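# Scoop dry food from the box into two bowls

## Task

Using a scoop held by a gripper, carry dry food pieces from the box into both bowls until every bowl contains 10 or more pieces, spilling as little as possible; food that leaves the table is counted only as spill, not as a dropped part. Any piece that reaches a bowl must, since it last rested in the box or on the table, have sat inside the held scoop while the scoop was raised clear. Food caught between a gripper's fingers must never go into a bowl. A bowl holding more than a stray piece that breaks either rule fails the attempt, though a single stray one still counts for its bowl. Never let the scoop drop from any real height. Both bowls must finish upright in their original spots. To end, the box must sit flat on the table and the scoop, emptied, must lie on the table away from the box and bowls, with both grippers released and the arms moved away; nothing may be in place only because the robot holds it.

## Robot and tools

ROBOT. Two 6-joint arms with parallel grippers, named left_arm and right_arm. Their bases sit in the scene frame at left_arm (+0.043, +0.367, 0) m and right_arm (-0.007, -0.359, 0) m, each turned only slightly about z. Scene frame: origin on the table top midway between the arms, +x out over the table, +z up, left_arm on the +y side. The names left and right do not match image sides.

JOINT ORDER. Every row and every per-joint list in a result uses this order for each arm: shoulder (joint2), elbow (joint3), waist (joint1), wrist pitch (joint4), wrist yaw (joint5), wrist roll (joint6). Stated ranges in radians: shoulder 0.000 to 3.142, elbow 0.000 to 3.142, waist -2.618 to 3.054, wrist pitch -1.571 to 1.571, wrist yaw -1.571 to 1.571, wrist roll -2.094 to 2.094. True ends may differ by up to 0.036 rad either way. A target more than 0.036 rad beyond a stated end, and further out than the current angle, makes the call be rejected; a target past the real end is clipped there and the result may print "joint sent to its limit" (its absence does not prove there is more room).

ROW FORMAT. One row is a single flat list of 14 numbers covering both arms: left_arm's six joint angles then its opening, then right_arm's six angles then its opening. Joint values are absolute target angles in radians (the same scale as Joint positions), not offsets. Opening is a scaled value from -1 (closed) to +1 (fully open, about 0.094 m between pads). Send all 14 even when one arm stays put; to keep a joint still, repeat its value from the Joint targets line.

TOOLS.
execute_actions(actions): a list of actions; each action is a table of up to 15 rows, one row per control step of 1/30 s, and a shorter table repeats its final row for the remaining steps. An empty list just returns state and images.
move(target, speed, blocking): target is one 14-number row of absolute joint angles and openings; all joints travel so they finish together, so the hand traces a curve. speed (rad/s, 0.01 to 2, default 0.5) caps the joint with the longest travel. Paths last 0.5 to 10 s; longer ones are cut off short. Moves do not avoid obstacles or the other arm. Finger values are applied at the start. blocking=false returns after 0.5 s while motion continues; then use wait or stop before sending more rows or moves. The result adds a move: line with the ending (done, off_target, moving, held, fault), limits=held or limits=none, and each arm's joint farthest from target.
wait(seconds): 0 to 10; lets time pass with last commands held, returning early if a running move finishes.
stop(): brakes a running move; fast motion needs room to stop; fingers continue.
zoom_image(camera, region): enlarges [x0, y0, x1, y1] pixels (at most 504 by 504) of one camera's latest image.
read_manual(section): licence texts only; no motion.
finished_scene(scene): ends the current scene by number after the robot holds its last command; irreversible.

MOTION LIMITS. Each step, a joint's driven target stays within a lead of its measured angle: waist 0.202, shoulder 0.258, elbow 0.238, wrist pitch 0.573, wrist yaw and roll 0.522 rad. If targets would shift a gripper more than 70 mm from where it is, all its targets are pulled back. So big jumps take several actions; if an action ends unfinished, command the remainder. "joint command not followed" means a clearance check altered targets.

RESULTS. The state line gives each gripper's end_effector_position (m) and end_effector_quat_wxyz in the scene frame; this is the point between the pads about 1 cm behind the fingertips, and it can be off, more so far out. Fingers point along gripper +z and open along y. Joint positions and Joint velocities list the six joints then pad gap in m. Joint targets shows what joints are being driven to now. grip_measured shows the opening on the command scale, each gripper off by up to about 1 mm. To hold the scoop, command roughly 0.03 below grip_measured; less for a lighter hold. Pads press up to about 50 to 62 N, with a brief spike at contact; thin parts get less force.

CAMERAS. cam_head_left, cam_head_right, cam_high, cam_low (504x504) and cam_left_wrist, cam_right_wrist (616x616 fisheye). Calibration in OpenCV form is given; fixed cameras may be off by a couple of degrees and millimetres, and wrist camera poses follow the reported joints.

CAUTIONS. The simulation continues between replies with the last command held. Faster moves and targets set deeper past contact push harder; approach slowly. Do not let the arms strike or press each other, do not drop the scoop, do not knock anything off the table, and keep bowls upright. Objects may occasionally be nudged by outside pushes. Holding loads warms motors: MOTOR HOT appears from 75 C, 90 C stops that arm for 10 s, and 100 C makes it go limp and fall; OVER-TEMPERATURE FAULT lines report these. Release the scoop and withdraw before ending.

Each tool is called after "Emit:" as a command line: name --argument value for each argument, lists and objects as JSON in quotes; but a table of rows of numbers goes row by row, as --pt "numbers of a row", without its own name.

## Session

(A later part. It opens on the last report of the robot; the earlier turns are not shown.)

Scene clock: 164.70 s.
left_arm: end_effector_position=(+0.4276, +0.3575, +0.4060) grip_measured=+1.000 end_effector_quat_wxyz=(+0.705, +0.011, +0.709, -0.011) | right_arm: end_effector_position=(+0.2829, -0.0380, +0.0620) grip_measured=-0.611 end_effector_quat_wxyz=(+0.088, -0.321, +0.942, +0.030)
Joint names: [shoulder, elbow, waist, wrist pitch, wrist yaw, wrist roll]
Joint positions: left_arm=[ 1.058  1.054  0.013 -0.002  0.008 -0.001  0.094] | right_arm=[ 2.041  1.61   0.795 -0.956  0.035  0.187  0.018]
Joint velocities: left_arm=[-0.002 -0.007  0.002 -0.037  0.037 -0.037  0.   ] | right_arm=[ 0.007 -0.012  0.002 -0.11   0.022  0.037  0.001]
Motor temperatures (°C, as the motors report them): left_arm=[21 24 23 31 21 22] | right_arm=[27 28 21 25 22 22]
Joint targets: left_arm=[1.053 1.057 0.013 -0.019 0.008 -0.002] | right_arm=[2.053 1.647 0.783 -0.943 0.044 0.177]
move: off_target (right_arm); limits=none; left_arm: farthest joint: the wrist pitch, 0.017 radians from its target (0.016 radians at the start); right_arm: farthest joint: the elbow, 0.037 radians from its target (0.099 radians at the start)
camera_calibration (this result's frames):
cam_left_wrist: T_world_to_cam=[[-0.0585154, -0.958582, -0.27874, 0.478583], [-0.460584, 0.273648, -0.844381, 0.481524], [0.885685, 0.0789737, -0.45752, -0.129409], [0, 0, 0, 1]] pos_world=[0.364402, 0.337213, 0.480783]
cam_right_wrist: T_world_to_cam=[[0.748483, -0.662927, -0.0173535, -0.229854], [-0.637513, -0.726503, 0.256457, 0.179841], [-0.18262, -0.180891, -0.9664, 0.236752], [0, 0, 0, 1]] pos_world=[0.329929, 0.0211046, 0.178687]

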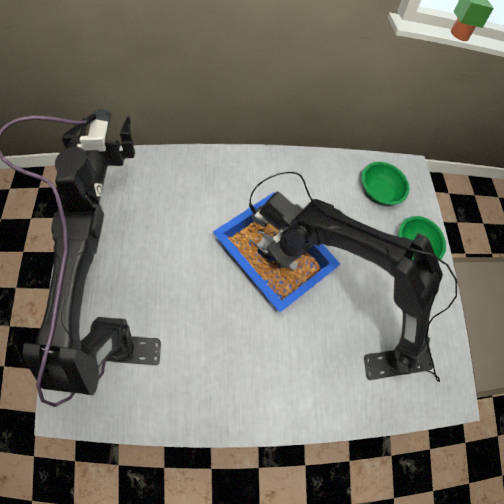

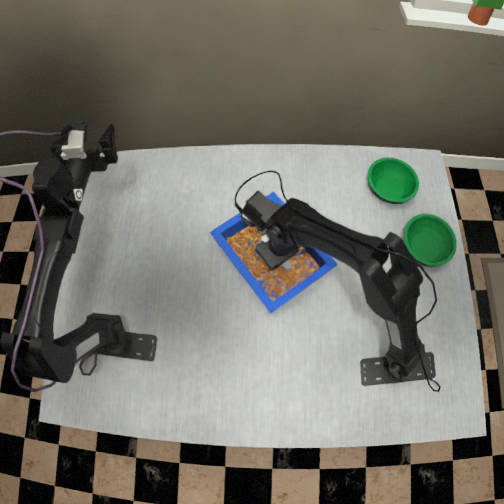

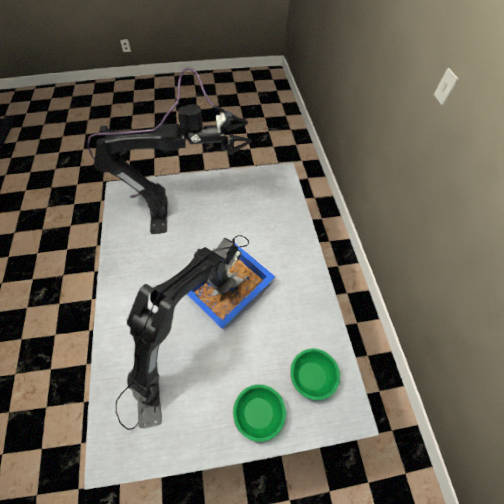

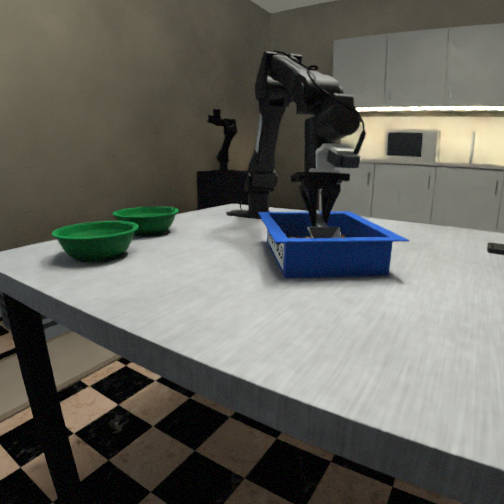

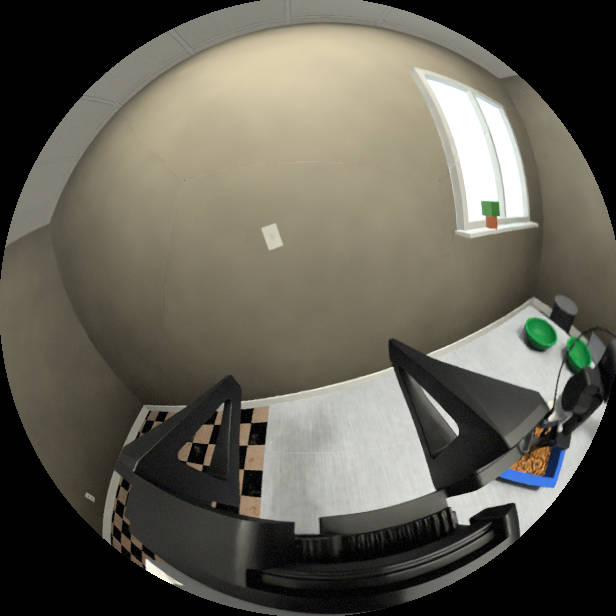

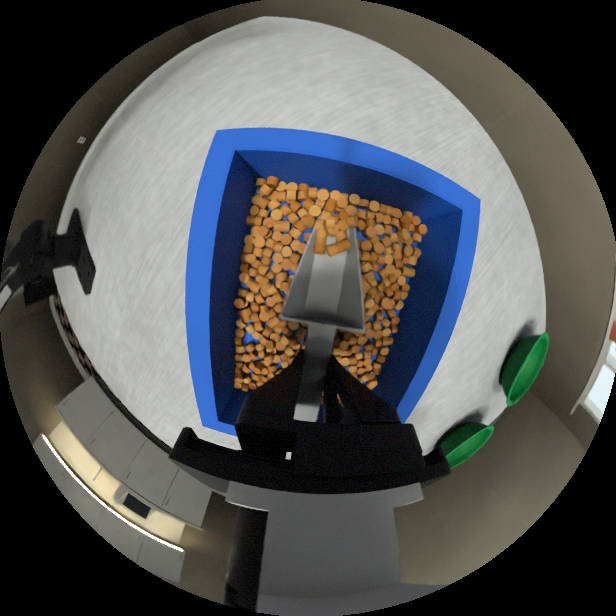

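Emit:
move --target '[1.053,1.057,0.013,-0.019,0.008,-0.002,1.0,2.069,1.647,0.780,-0.894,0.050,0.174,-0.65]' --speed 0.1

Emit:
zoom_image --camera "cam_right_wrist" --region '[250, 140, 420, 340]'

Scene clock: 199.13 s.
left_arm: end_effector_position=(+0.4276, +0.3575, +0.4061) grip_measured=+1.000 end_effector_quat_wxyz=(+0.705, +0.011, +0.709, -0.011) | right_arm: end_effector_position=(+0.2911, -0.0306, +0.0581) grip_measured=-0.611 end_effector_quat_wxyz=(+0.105, -0.321, +0.941, +0.035)
Joint names: [shoulder, elbow, waist, wrist pitch, wrist yaw, wrist roll]
Joint positions: left_arm=[ 1.058  1.054  0.013 -0.002  0.008 -0.001  0.094] | right_arm=[ 2.056  1.61   0.795 -0.908  0.042  0.185  0.018]
Joint velocities: left_arm=[ 0.002 -0.002 -0.002 -0.037 -0.066 -0.022  0.   ] | right_arm=[ 0.007 -0.002 -0.012  0.007 -0.066 -0.037 -0.   ]
Motor temperatures (°C, as the motors report them): left_arm=[21 24 23 32 21 22] | right_arm=[28 28 21 25 22 22]
Joint targets: left_arm=[1.053 1.057 0.013 -0.019 0.008 -0.002] | right_arm=[2.069 1.647 0.780 -0.894 0.050 0.174]
move: off_target (right_arm); limits=none; left_arm: farthest joint: the wrist pitch, 0.017 radians from its target (0.017 radians at the start); right_arm: farthest joint: the elbow, 0.037 radians from its target (0.037 radians at the start)
camera_calibration (this result's frames):
cam_left_wrist: T_world_to_cam=[[-0.0584091, -0.958585, -0.278754, 0.47857], [-0.460262, 0.27364, -0.844559, 0.481541], [0.88586, 0.0789697, -0.457183, -0.129576], [0, 0, 0, 1]] pos_world=[0.364374, 0.337214, 0.480854]
cam_right_wrist: T_world_to_cam=[[0.74939, -0.662056, -0.00982789, -0.23187], [-0.643616, -0.731842, 0.223976, 0.194959], [-0.155477, -0.16152, -0.974545, 0.228964], [0, 0, 0, 1]] pos_world=[0.334838, 0.0261511, 0.177191]

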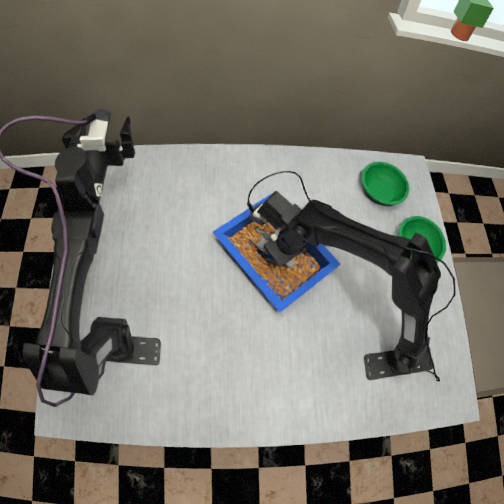

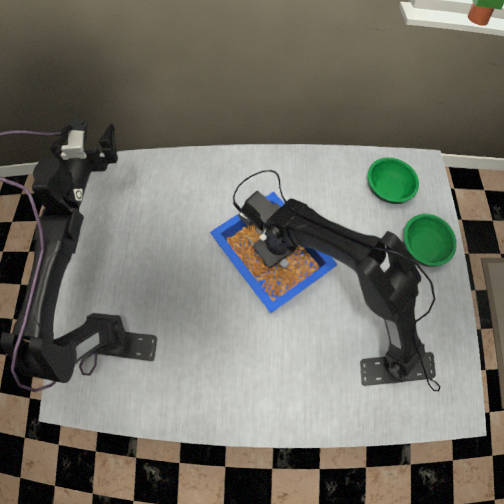

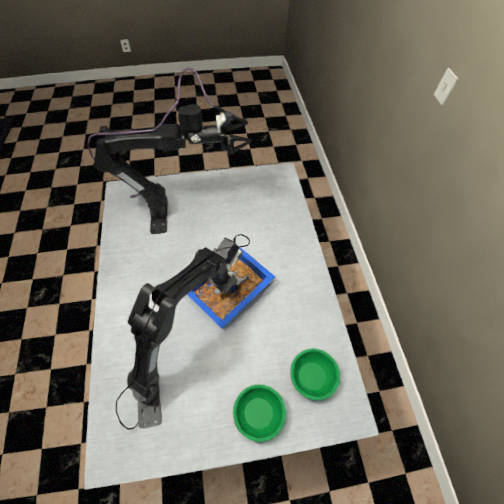

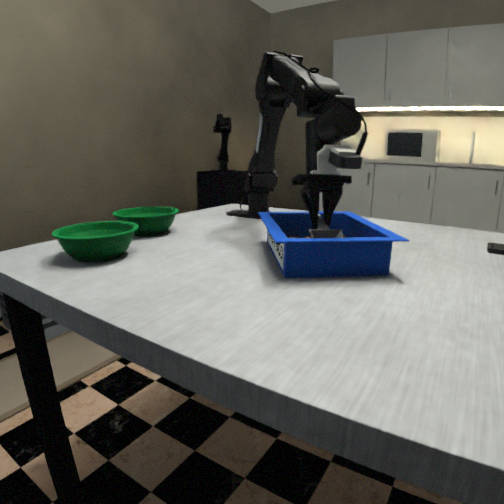

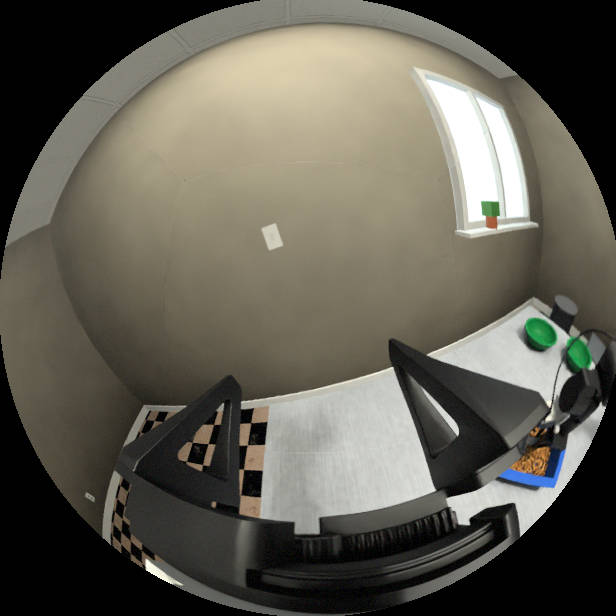

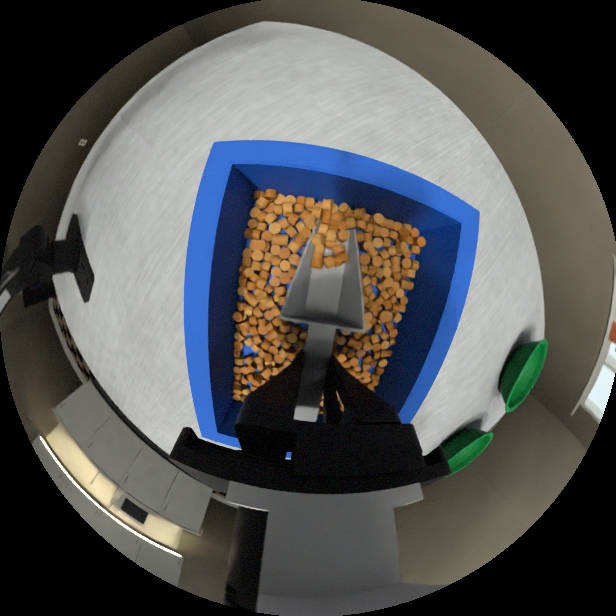

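Region (250, 140, 420, 340) of cam_right_wrist's 616x616 image, scaled by 2.520, with more detail than that image has; it fills the left 428 columns of this view, and the rest is white.

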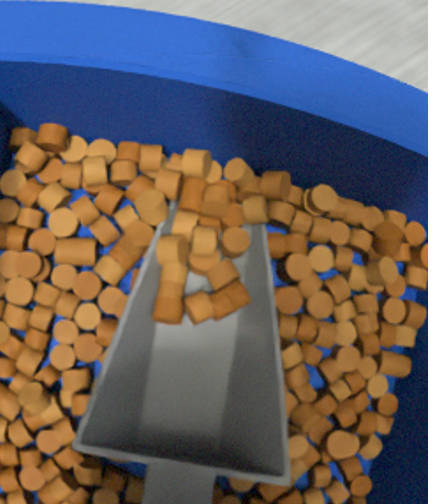

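Emit:
execute_actions --actions '[[[1.053,1.057,0.013,-0.019,0.008,-0.002,1,2.041,1.609,0.806,-0.900,0.051,0.195,-0.65],[1.053,1.057,0.013,-0.019,0.008,-0.002,1,2.039,1.607,0.806,-0.899,0.051,0.195,-0.65],[1.053,1.057,0.013,-0.019,0.008,-0.002,1,2.037,1.603,0.806,-0.896,0.052,0.195,-0.65],[1.053,1.057,0.013,-0.019,0.008,-0.002,1,2.035,1.597,0.807,-0.891,0.052,0.195,-0.65],[1.053,1.057,0.013,-0.019,0.008,-0.002,1,2.031,1.590,0.807,-0.883,0.053,0.196,-0.65],[1.053,1.057,0.013,-0.019,0.008,-0.002,1,2.026,1.581,0.807,-0.874,0.054,0.196,-0.65],[1.053,1.057,0.013,-0.019,0.008,-0.002,1,2.021,1.570,0.808,-0.864,0.055,0.196,-0.65],[1.053,1.057,0.013,-0.019,0.008,-0.002,1,2.015,1.558,0.809,-0.851,0.057,0.196,-0.65],[1.053,1.057,0.013,-0.019,0.008,-0.002,1,2.009,1.545,0.809,-0.838,0.058,0.197,-0.65],[1.053,1.057,0.013,-0.019,0.008,-0.002,1,2.002,1.532,0.810,-0.825,0.060,0.197,-0.65],[1.053,1.057,0.013,-0.019,0.008,-0.002,1,1.996,1.519,0.811,-0.812,0.061,0.197,-0.65],[1.053,1.057,0.013,-0.019,0.008,-0.002,1,1.989,1.506,0.811,-0.798,0.063,0.198,-0.65],[1.053,1.057,0.013,-0.019,0.008,-0.002,1,1.983,1.493,0.812,-0.785,0.064,0.198,-0.65],[1.053,1.057,0.013,-0.019,0.008,-0.002,1,1.977,1.481,0.813,-0.772,0.066,0.199,-0.65],[1.053,1.057,0.013,-0.019,0.008,-0.002,1,1.970,1.468,0.813,-0.759,0.067,0.199,-0.65]],[[1.053,1.057,0.013,-0.019,0.008,-0.002,1,1.964,1.455,0.814,-0.746,0.068,0.199,-0.65],[1.053,1.057,0.013,-0.019,0.008,-0.002,1,1.957,1.442,0.814,-0.732,0.070,0.200,-0.65],[1.053,1.057,0.013,-0.019,0.008,-0.002,1,1.951,1.429,0.815,-0.719,0.071,0.200,-0.65],[1.053,1.057,0.013,-0.019,0.008,-0.002,1,1.944,1.416,0.816,-0.706,0.073,0.200,-0.65],[1.053,1.057,0.013,-0.019,0.008,-0.002,1,1.938,1.403,0.816,-0.693,0.074,0.201,-0.65],[1.053,1.057,0.013,-0.019,0.008,-0.002,1,1.931,1.390,0.817,-0.680,0.076,0.201,-0.65],[1.053,1.057,0.013,-0.019,0.008,-0.002,1,1.925,1.377,0.818,-0.666,0.077,0.201,-0.65],[1.053,1.057,0.013,-0.019,0.008,-0.002,1,1.918,1.364,0.818,-0.653,0.079,0.202,-0.65],[1.053,1.057,0.013,-0.019,0.008,-0.002,1,1.912,1.351,0.819,-0.640,0.080,0.202,-0.65],[1.053,1.057,0.013,-0.019,0.008,-0.002,1,1.906,1.339,0.820,-0.625,0.082,0.202,-0.65],[1.053,1.057,0.013,-0.019,0.008,-0.002,1,1.899,1.326,0.821,-0.611,0.084,0.202,-0.65],[1.053,1.057,0.013,-0.019,0.008,-0.002,1,1.893,1.314,0.822,-0.596,0.086,0.202,-0.65],[1.053,1.057,0.013,-0.019,0.008,-0.002,1,1.887,1.302,0.823,-0.582,0.088,0.202,-0.65],[1.053,1.057,0.013,-0.019,0.008,-0.002,1,1.881,1.289,0.824,-0.567,0.091,0.203,-0.65],[1.053,1.057,0.013,-0.019,0.008,-0.002,1,1.874,1.277,0.825,-0.553,0.093,0.203,-0.65]]]'

Emit:
zoom_image --camera "cam_right_wrist" --region '[250, 140, 420, 340]'

Scene clock: 285.17 s.
left_arm: end_effector_position=(+0.4276, +0.3575, +0.4061) grip_measured=+1.000 end_effector_quat_wxyz=(+0.705, +0.011, +0.709, -0.011) | right_arm: end_effector_position=(+0.2816, -0.0399, +0.0453) grip_measured=-0.611 end_effector_quat_wxyz=(+0.169, -0.319, +0.931, +0.055)
Joint names: [shoulder, elbow, waist, wrist pitch, wrist yaw, wrist roll]
Joint positions: left_arm=[ 1.058  1.054  0.013 -0.002  0.008 -0.001  0.094] | right_arm=[ 1.916  1.315  0.812 -0.621  0.077  0.191  0.018]
Joint velocities: left_arm=[ 0.007 -0.002 -0.017 -0.022 -0.051 -0.007  0.   ] | right_arm=[-0.168 -0.369  0.037  0.359  0.095 -0.051 -0.001]
Motor temperatures (°C, as the motors report them): left_arm=[21 25 23 34 21 22] | right_arm=[30 29 21 25 22 22]
Joint targets: left_arm=[1.053 1.057 0.013 -0.019 0.008 -0.002] | right_arm=[1.874 1.277 0.825 -0.553 0.093 0.203]
camera_calibration (this result's frames):
cam_left_wrist: T_world_to_cam=[[-0.0584091, -0.958585, -0.278754, 0.47857], [-0.460262, 0.27364, -0.844559, 0.481541], [0.88586, 0.0789697, -0.457183, -0.129576], [0, 0, 0, 1]] pos_world=[0.364374, 0.337214, 0.480854]
cam_right_wrist: T_world_to_cam=[[0.749716, -0.661419, 0.0212213, -0.232495], [-0.66019, -0.745345, 0.0927882, 0.194998], [-0.0455547, -0.0835749, -0.99546, 0.186614], [0, 0, 0, 1]] pos_world=[0.311542, 0.00716005, 0.172607]

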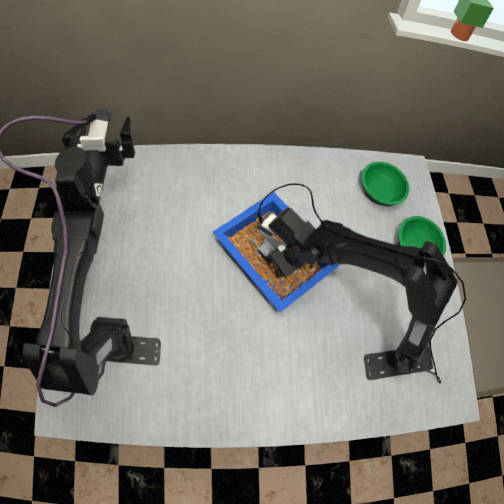

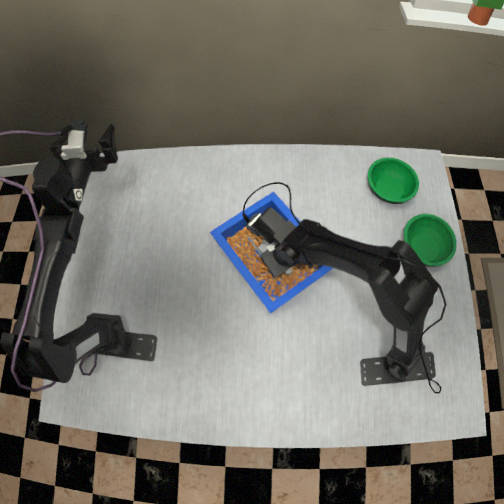

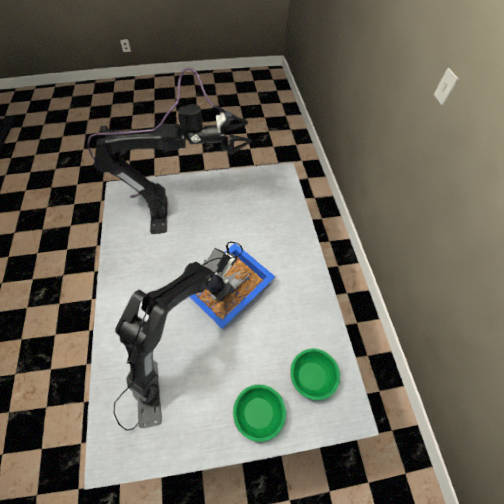

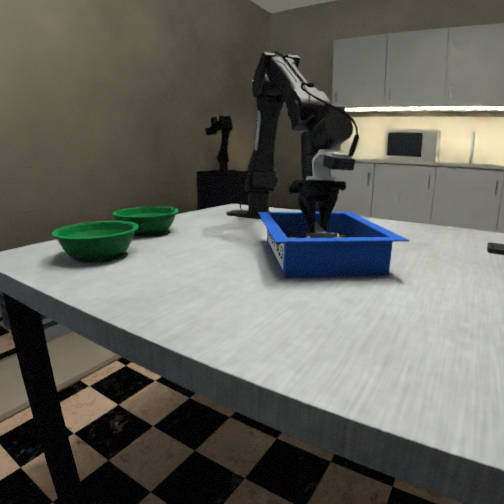

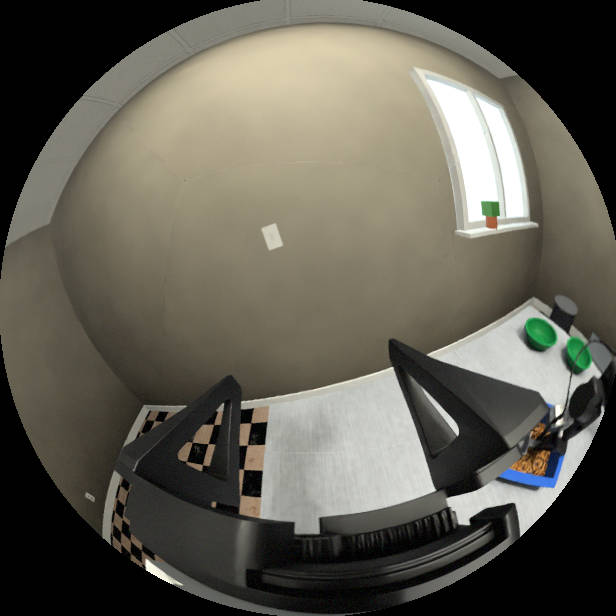

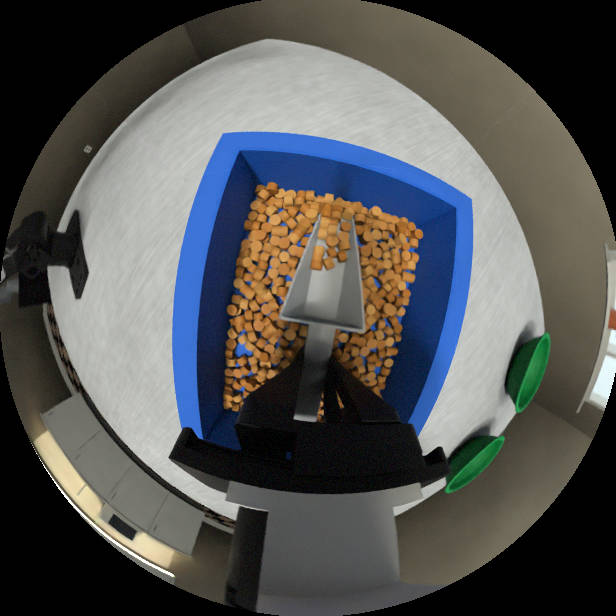

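Region (250, 140, 420, 340) of cam_right_wrist's 616x616 image, scaled by 2.520, with more detail than that image has; it fills the left 428 columns of this view, and the rest is white.

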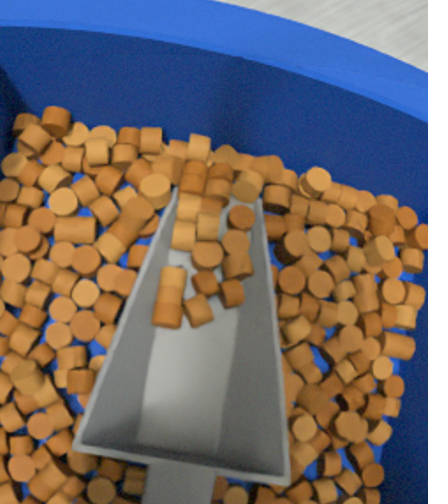

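Emit:
execute_actions --actions '[[[1.053,1.057,0.013,-0.019,0.008,-0.002,1,1.873,1.276,0.825,-0.552,0.093,0.203,-0.65],[1.053,1.057,0.013,-0.019,0.008,-0.002,1,1.872,1.273,0.825,-0.548,0.094,0.203,-0.65],[1.053,1.057,0.013,-0.019,0.008,-0.002,1,1.869,1.268,0.826,-0.541,0.095,0.203,-0.65],[1.053,1.057,0.013,-0.019,0.008,-0.002,1,1.865,1.260,0.826,-0.532,0.096,0.203,-0.65],[1.053,1.057,0.013,-0.019,0.008,-0.002,1,1.860,1.251,0.827,-0.520,0.098,0.203,-0.65],[1.053,1.057,0.013,-0.019,0.008,-0.002,1,1.853,1.239,0.828,-0.505,0.100,0.203,-0.65],[1.053,1.057,0.013,-0.019,0.008,-0.002,1,1.846,1.227,0.829,-0.489,0.102,0.203,-0.65],[1.053,1.057,0.013,-0.019,0.008,-0.002,1,1.839,1.214,0.830,-0.473,0.104,0.203,-0.65],[1.053,1.057,0.013,-0.019,0.008,-0.002,1,1.832,1.202,0.831,-0.457,0.106,0.203,-0.65],[1.053,1.057,0.013,-0.019,0.008,-0.002,1,1.826,1.189,0.833,-0.441,0.109,0.204,-0.65],[1.053,1.057,0.013,-0.019,0.008,-0.002,1,1.819,1.177,0.834,-0.425,0.111,0.204,-0.65],[1.053,1.057,0.013,-0.019,0.008,-0.002,1,1.812,1.164,0.835,-0.409,0.113,0.204,-0.65],[1.053,1.057,0.013,-0.019,0.008,-0.002,1,1.805,1.152,0.836,-0.393,0.115,0.204,-0.65],[1.053,1.057,0.013,-0.019,0.008,-0.002,1,1.798,1.139,0.837,-0.377,0.118,0.204,-0.65],[1.053,1.057,0.013,-0.019,0.008,-0.002,1,1.791,1.127,0.838,-0.361,0.120,0.204,-0.65]],[[1.053,1.057,0.013,-0.019,0.008,-0.002,1,1.784,1.114,0.839,-0.345,0.122,0.204,-0.65],[1.053,1.057,0.013,-0.019,0.008,-0.002,1,1.776,1.102,0.839,-0.331,0.123,0.202,-0.65],[1.053,1.057,0.013,-0.019,0.008,-0.002,1,1.7665,1.0903,0.840,-0.319,0.124,0.200,-0.65],[1.053,1.057,0.013,-0.019,0.008,-0.002,1,1.7555,1.0792,0.840,-0.309,0.125,0.197,-0.65],[1.053,1.057,0.013,-0.019,0.008,-0.002,1,1.743,1.0685,0.841,-0.301,0.126,0.195,-0.65],[1.053,1.057,0.013,-0.019,0.008,-0.002,1,1.729,1.0582,0.841,-0.295,0.127,0.193,-0.65],[1.053,1.057,0.013,-0.019,0.008,-0.002,1,1.7135,1.0484,0.841,-0.291,0.128,0.191,-0.65],[1.053,1.057,0.013,-0.019,0.008,-0.002,1,1.6965,1.039,0.842,-0.289,0.129,0.189,-0.65],[1.053,1.057,0.013,-0.019,0.008,-0.002,1,1.6785,1.0301,0.842,-0.289,0.130,0.186,-0.65],[1.053,1.057,0.013,-0.019,0.008,-0.002,1,1.6605,1.0216,0.842,-0.289,0.131,0.184,-0.65],[1.053,1.057,0.013,-0.019,0.008,-0.002,1,1.6425,1.0136,0.843,-0.289,0.132,0.182,-0.65],[1.053,1.057,0.013,-0.019,0.008,-0.002,1,1.6245,1.006,0.843,-0.289,0.133,0.180,-0.65],[1.053,1.057,0.013,-0.019,0.008,-0.002,1,1.6065,0.9988,0.844,-0.289,0.134,0.178,-0.65],[1.053,1.057,0.013,-0.019,0.008,-0.002,1,1.5885,0.9921,0.844,-0.289,0.135,0.175,-0.65],[1.053,1.057,0.013,-0.019,0.008,-0.002,1,1.5705,0.9859,0.844,-0.289,0.136,0.173,-0.65]],[[1.053,1.057,0.013,-0.019,0.008,-0.002,1,1.5525,0.9801,0.845,-0.289,0.137,0.171,-0.65],[1.053,1.057,0.013,-0.019,0.008,-0.002,1,1.5345,0.9747,0.845,-0.289,0.138,0.169,-0.65],[1.053,1.057,0.013,-0.019,0.008,-0.002,1,1.5179,0.9698,0.845,-0.289,0.139,0.167,-0.65],[1.053,1.057,0.013,-0.019,0.008,-0.002,1,1.5027,0.9653,0.846,-0.289,0.140,0.164,-0.65],[1.053,1.057,0.013,-0.019,0.008,-0.002,1,1.4889,0.9613,0.846,-0.289,0.141,0.162,-0.65],[1.053,1.057,0.013,-0.019,0.008,-0.002,1,1.4765,0.9577,0.847,-0.289,0.142,0.160,-0.65],[1.053,1.057,0.013,-0.019,0.008,-0.002,1,1.4655,0.9546,0.847,-0.289,0.143,0.158,-0.65],[1.053,1.057,0.013,-0.019,0.008,-0.002,1,1.4559,0.9519,0.847,-0.289,0.144,0.156,-0.65],[1.053,1.057,0.013,-0.019,0.008,-0.002,1,1.4477,0.9497,0.848,-0.289,0.145,0.153,-0.65],[1.053,1.057,0.013,-0.019,0.008,-0.002,1,1.4409,0.9479,0.848,-0.289,0.146,0.151,-0.65],[1.053,1.057,0.013,-0.019,0.008,-0.002,1,1.4355,0.9466,0.849,-0.289,0.147,0.149,-0.65],[1.053,1.057,0.013,-0.019,0.008,-0.002,1,1.4315,0.9457,0.849,-0.289,0.148,0.147,-0.65],[1.053,1.057,0.013,-0.019,0.008,-0.002,1,1.4289,0.9452,0.849,-0.289,0.148,0.145,-0.65],[1.053,1.057,0.013,-0.019,0.008,-0.002,1,1.4275,0.9452,0.850,-0.289,0.149,0.142,-0.65],[1.053,1.057,0.013,-0.019,0.008,-0.002,1,1.4271,0.9452,0.850,-0.289,0.149,0.140,-0.65]]]'

Emit:
zoom_image --camera "cam_right_wrist" --region '[250, 180, 400, 350]'

Scene clock: 328.20 s.
left_arm: end_effector_position=(+0.4276, +0.3575, +0.4061) grip_measured=+1.000 end_effector_quat_wxyz=(+0.705, +0.011, +0.709, -0.011) | right_arm: end_effector_position=(+0.2654, -0.0587, +0.1383) grip_measured=-0.611 end_effector_quat_wxyz=(+0.353, -0.307, +0.874, +0.131)
Joint names: [shoulder, elbow, waist, wrist pitch, wrist yaw, wrist roll]
Joint positions: left_arm=[ 1.058  1.054  0.013 -0.002  0.008 -0.001  0.094] | right_arm=[ 1.459  0.962  0.838 -0.312  0.137  0.16   0.018]
Joint velocities: left_arm=[ 0.002 -0.002 -0.007 -0.022  0.022 -0.022  0.   ] | right_arm=[-0.046 -0.012  0.012 -0.022 -0.007 -0.11  -0.001]
Motor temperatures (°C, as the motors report them): left_arm=[22 25 23 34 21 22] | right_arm=[34 27 21 26 22 22]
Joint targets: left_arm=[1.053 1.057 0.013 -0.019 0.008 -0.002] | right_arm=[1.427 0.945 0.850 -0.289 0.149 0.140]
camera_calibration (this result's frames):
cam_left_wrist: T_world_to_cam=[[-0.0584091, -0.958585, -0.278754, 0.47857], [-0.460262, 0.27364, -0.844559, 0.481541], [0.88586, 0.0789697, -0.457183, -0.129576], [0, 0, 0, 1]] pos_world=[0.364374, 0.337214, 0.480854]
cam_right_wrist: T_world_to_cam=[[0.747912, -0.659304, 0.0771111, -0.24189], [-0.609972, -0.728436, -0.311953, 0.205258], [0.261843, 0.186278, -0.946963, 0.204486], [0, 0, 0, 1]] pos_world=[0.252571, -0.0480527, 0.276324]

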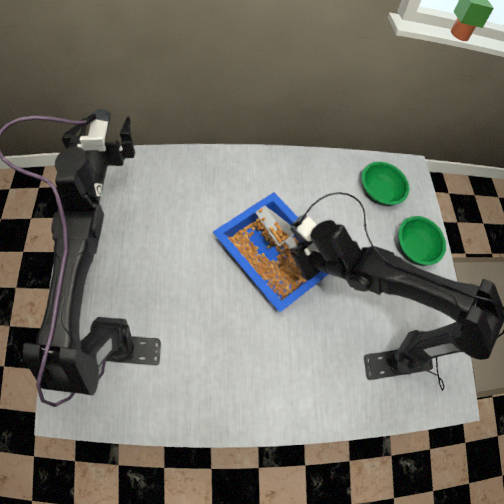

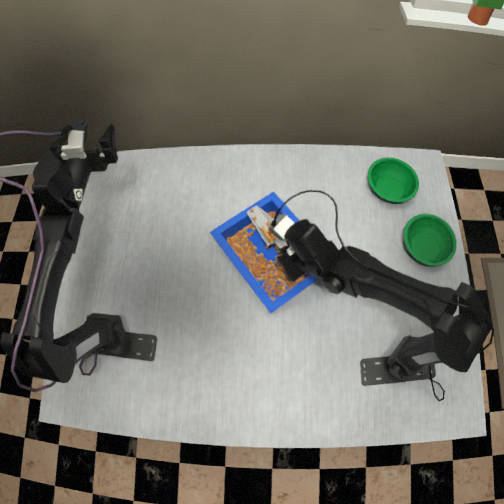

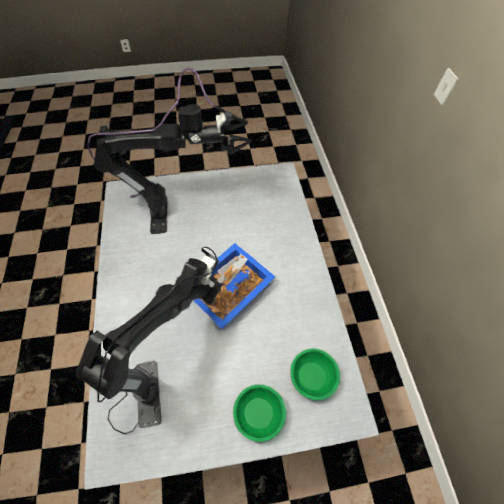

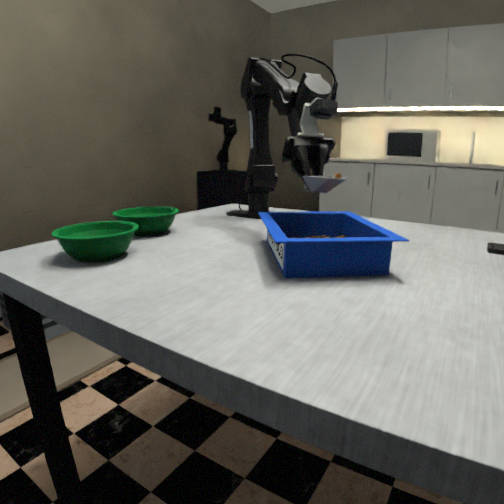

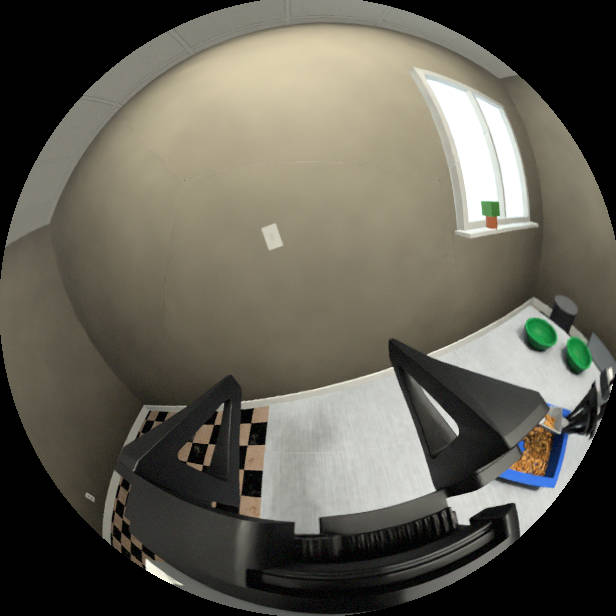

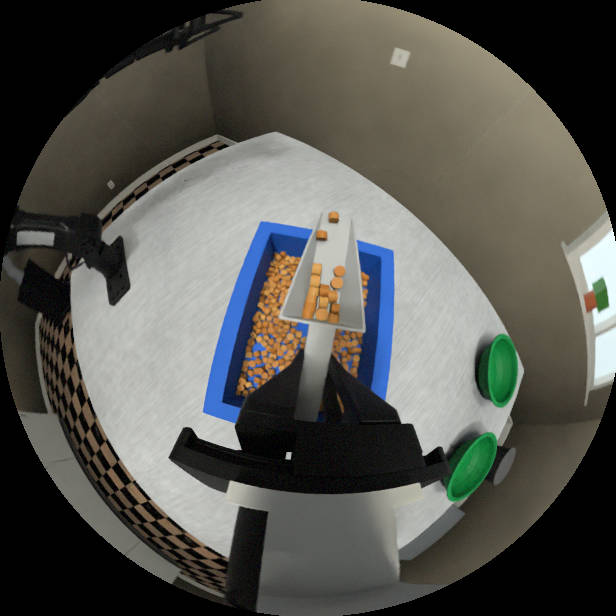

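Region (250, 180, 400, 350) of cam_right_wrist's 616x616 image, scaled by 2.965, with more detail than that image has; it fills the left 445 columns of this view, and the rest is white.

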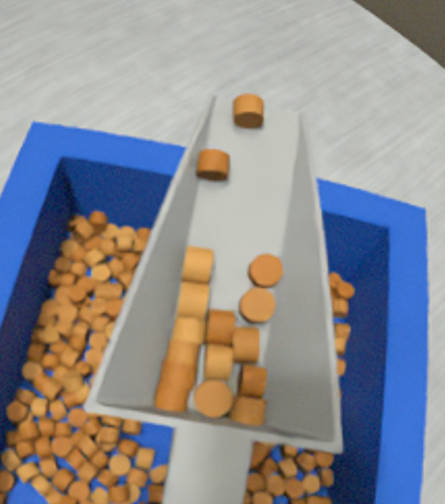

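Emit:
wait --seconds 0

Emit:
zoom_image --camera "cam_right_wrist" --region '[250, 180, 400, 350]'

Scene clock: 332.90 s.
left_arm: end_effector_position=(+0.4276, +0.3575, +0.4061) grip_measured=+1.000 end_effector_quat_wxyz=(+0.705, +0.011, +0.709, -0.011) | right_arm: end_effector_position=(+0.2650, -0.0593, +0.1375) grip_measured=-0.611 end_effector_quat_wxyz=(+0.353, -0.312, +0.873, +0.128)
Joint names: [shoulder, elbow, waist, wrist pitch, wrist yaw, wrist roll]
Joint positions: left_arm=[ 1.058  1.054  0.013 -0.002  0.008 -0.001  0.094] | right_arm=[ 1.458  0.959  0.839 -0.312  0.139  0.15   0.018]
Joint velocities: left_arm=[ 0.002  0.002  0.002 -0.022  0.007 -0.066  0.   ] | right_arm=[ 0.002 -0.002 -0.002  0.037  0.007  0.022  0.   ]
Motor temperatures (°C, as the motors report them): left_arm=[22 25 23 34 21 22] | right_arm=[33 27 21 27 22 22]
Joint targets: left_arm=[1.053 1.057 0.013 -0.019 0.008 -0.002] | right_arm=[1.427 0.945 0.850 -0.289 0.149 0.140]
camera_calibration (this result's frames):
cam_left_wrist: T_world_to_cam=[[-0.0584091, -0.958585, -0.278754, 0.47857], [-0.460262, 0.27364, -0.844559, 0.481541], [0.88586, 0.0789697, -0.457183, -0.129576], [0, 0, 0, 1]] pos_world=[0.364374, 0.337214, 0.480854]
cam_right_wrist: T_world_to_cam=[[0.751517, -0.654166, 0.0853769, -0.243742], [-0.60422, -0.734466, -0.308996, 0.20208], [0.264841, 0.180629, -0.947224, 0.202865], [0, 0, 0, 1]] pos_world=[0.25155, -0.0476708, 0.27541]

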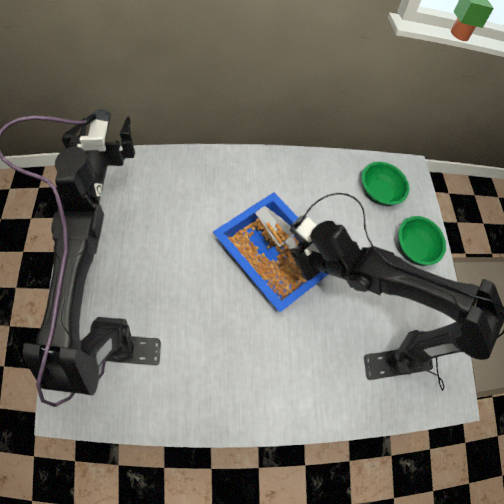

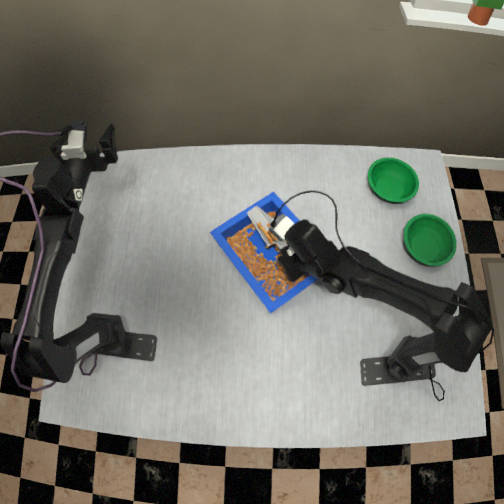

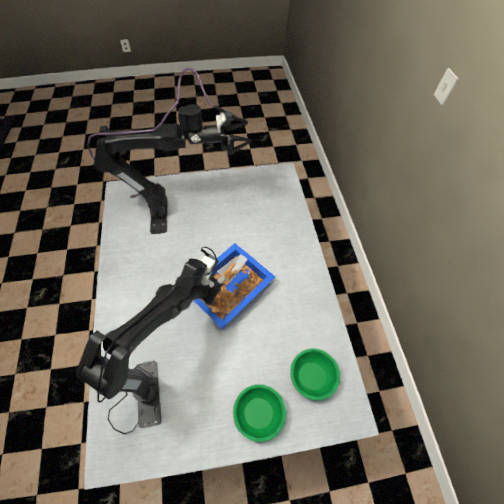

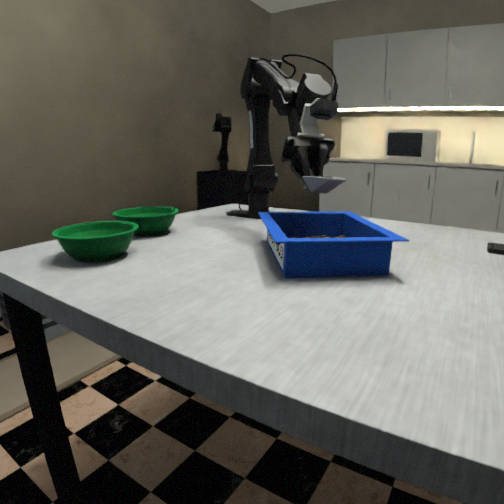

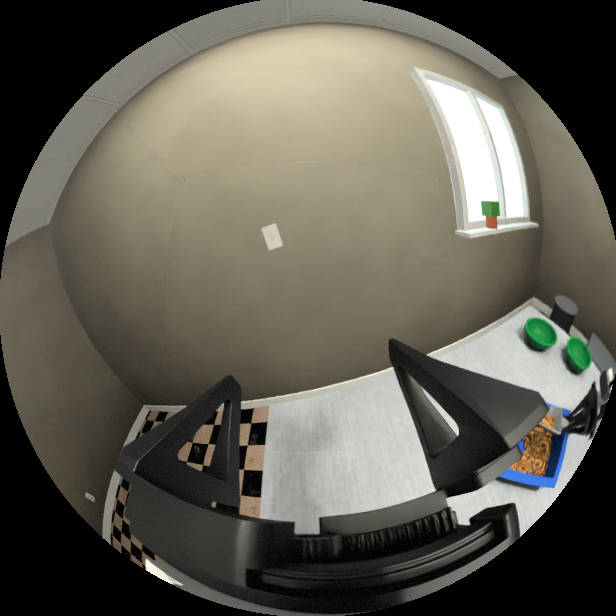

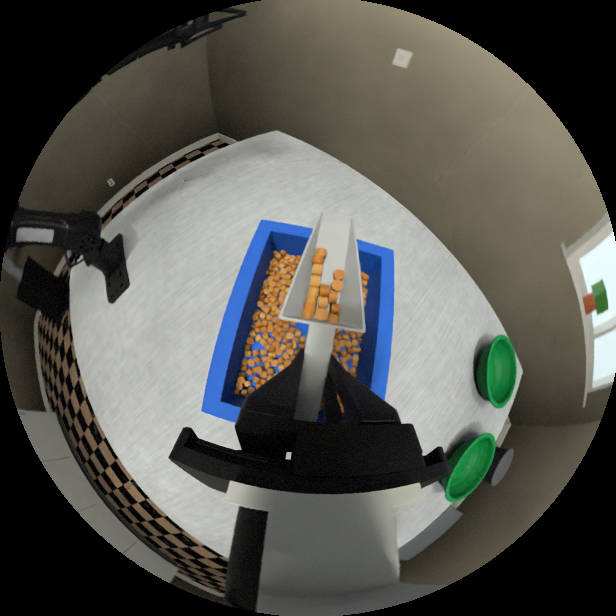

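Region (250, 180, 400, 350) of cam_right_wrist's 616x616 image, scaled by 2.965, with more detail than that image has; it fills the left 445 columns of this view, and the rest is white.

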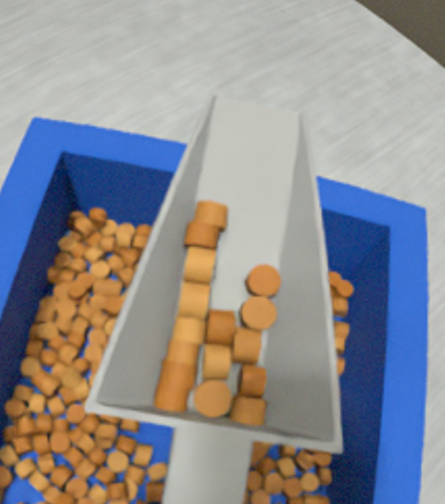

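Emit:
move --target '[1.053,1.057,0.013,-0.019,0.008,-0.002,1.0,1.609,1.220,-0.102,-0.567,-0.010,-0.010,-0.65]' --speed 0.75

Emit:
zoom_image --camera "cam_right_wrist" --region '[200, 120, 460, 400]'

Scene clock: 359.00 s.
left_arm: end_effector_position=(+0.4276, +0.3575, +0.4063) grip_measured=+1.000 end_effector_quat_wxyz=(+0.705, +0.011, +0.709, -0.011) | right_arm: end_effector_position=(+0.4045, -0.3778, +0.1294) grip_measured=-0.611 end_effector_quat_wxyz=(+0.287, +0.024, +0.958, -0.006)
Joint names: [shoulder, elbow, waist, wrist pitch, wrist yaw, wrist roll]
Joint positions: left_arm=[ 1.058  1.054  0.013 -0.001  0.008 -0.001  0.094] | right_arm=[ 1.6    1.178 -0.103 -0.568 -0.002  0.001  0.018]
Joint velocities: left_arm=[-0.002  0.007  0.007  0.022 -0.037 -0.037  0.   ] | right_arm=[-0.002 -0.002  0.002  0.022  0.007 -0.037  0.001]
Motor temperatures (°C, as the motors report them): left_arm=[22 25 23 35 21 22] | right_arm=[31 28 21 28 22 22]
Joint targets: left_arm=[1.053 1.057 0.013 -0.019 0.008 -0.002] | right_arm=[1.609 1.220 -0.102 -0.567 -0.010 -0.010]
move: off_target (right_arm); limits=none; left_arm: farthest joint: the wrist pitch, 0.018 radians from its target (0.017 radians at the start); right_arm: farthest joint: the elbow, 0.042 radians from its target (0.261 radians at the start)
camera_calibration (this result's frames):
cam_left_wrist: T_world_to_cam=[[-0.0580902, -0.958592, -0.278795, 0.478533], [-0.459295, 0.273618, -0.845092, 0.481594], [0.886382, 0.0789578, -0.456171, -0.130078], [0, 0, 0, 1]] pos_world=[0.36429, 0.337215, 0.481066]
cam_right_wrist: T_world_to_cam=[[0.131357, -0.989844, 0.0543582, -0.428196], [-0.982125, -0.137397, -0.128655, 0.405033], [0.134817, -0.0364868, -0.990198, 0.191925], [0, 0, 0, 1]] pos_world=[0.428165, -0.361194, 0.265429]

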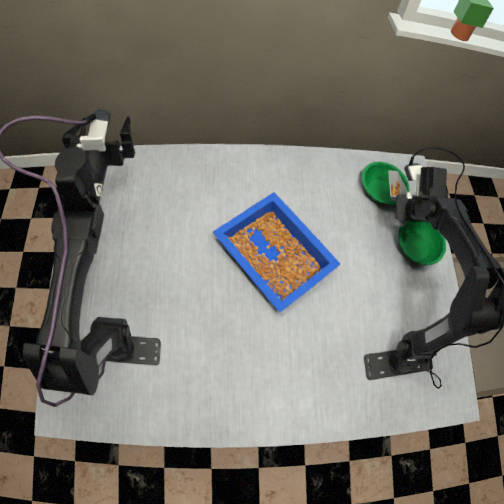

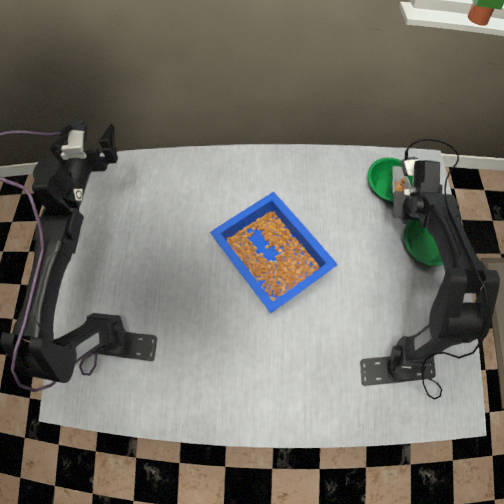

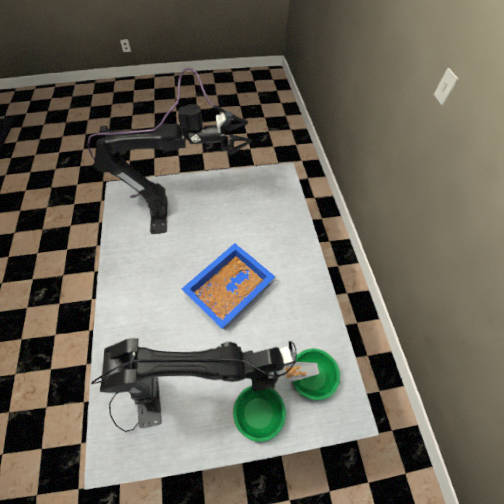

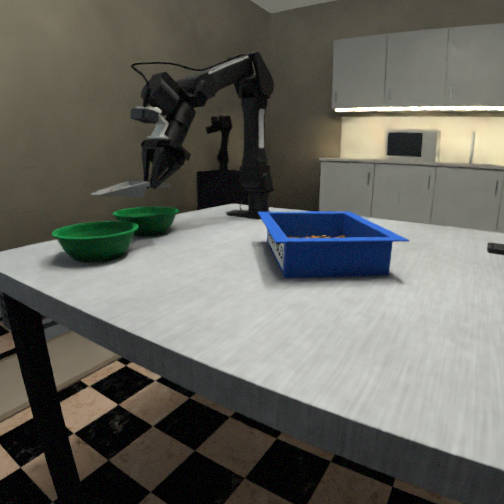

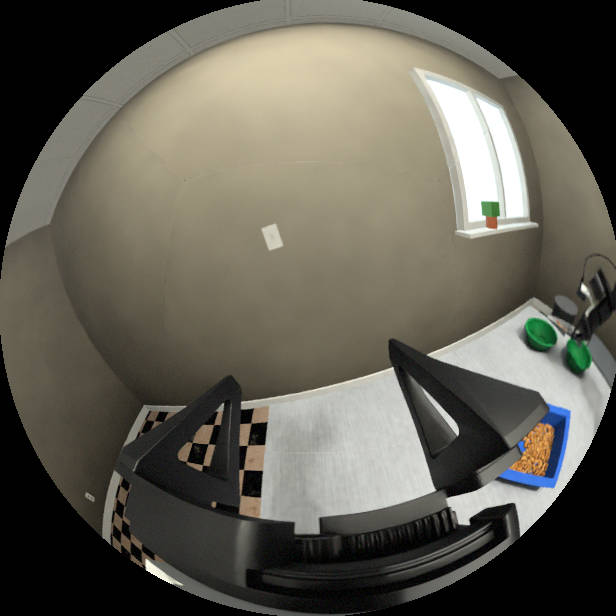

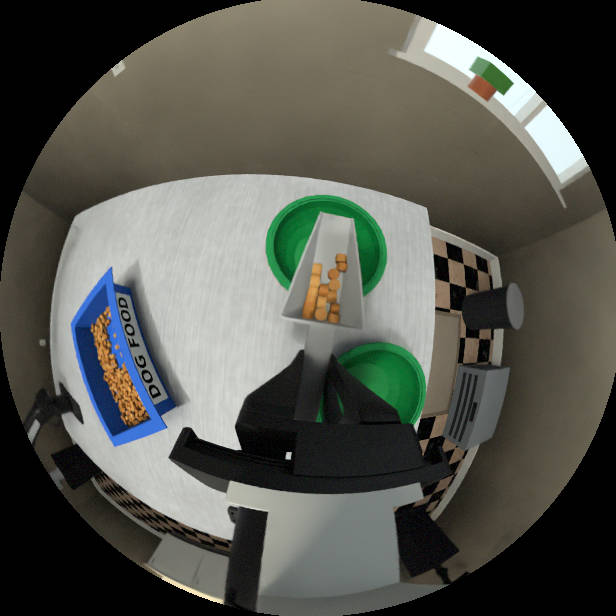

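Region (200, 120, 460, 400) of cam_right_wrist's 616x616 image, scaled by 1.800, with more detail than that image has; it fills the left 468 columns of this view, and the rest is white.

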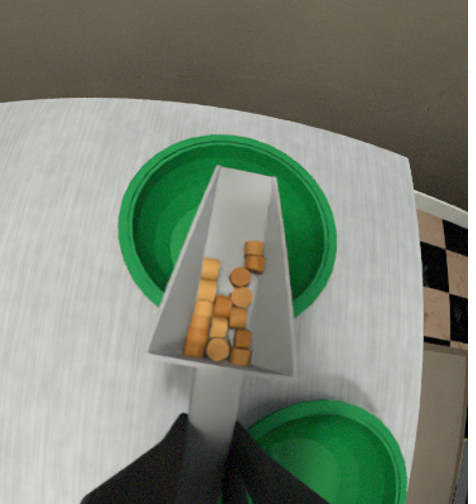

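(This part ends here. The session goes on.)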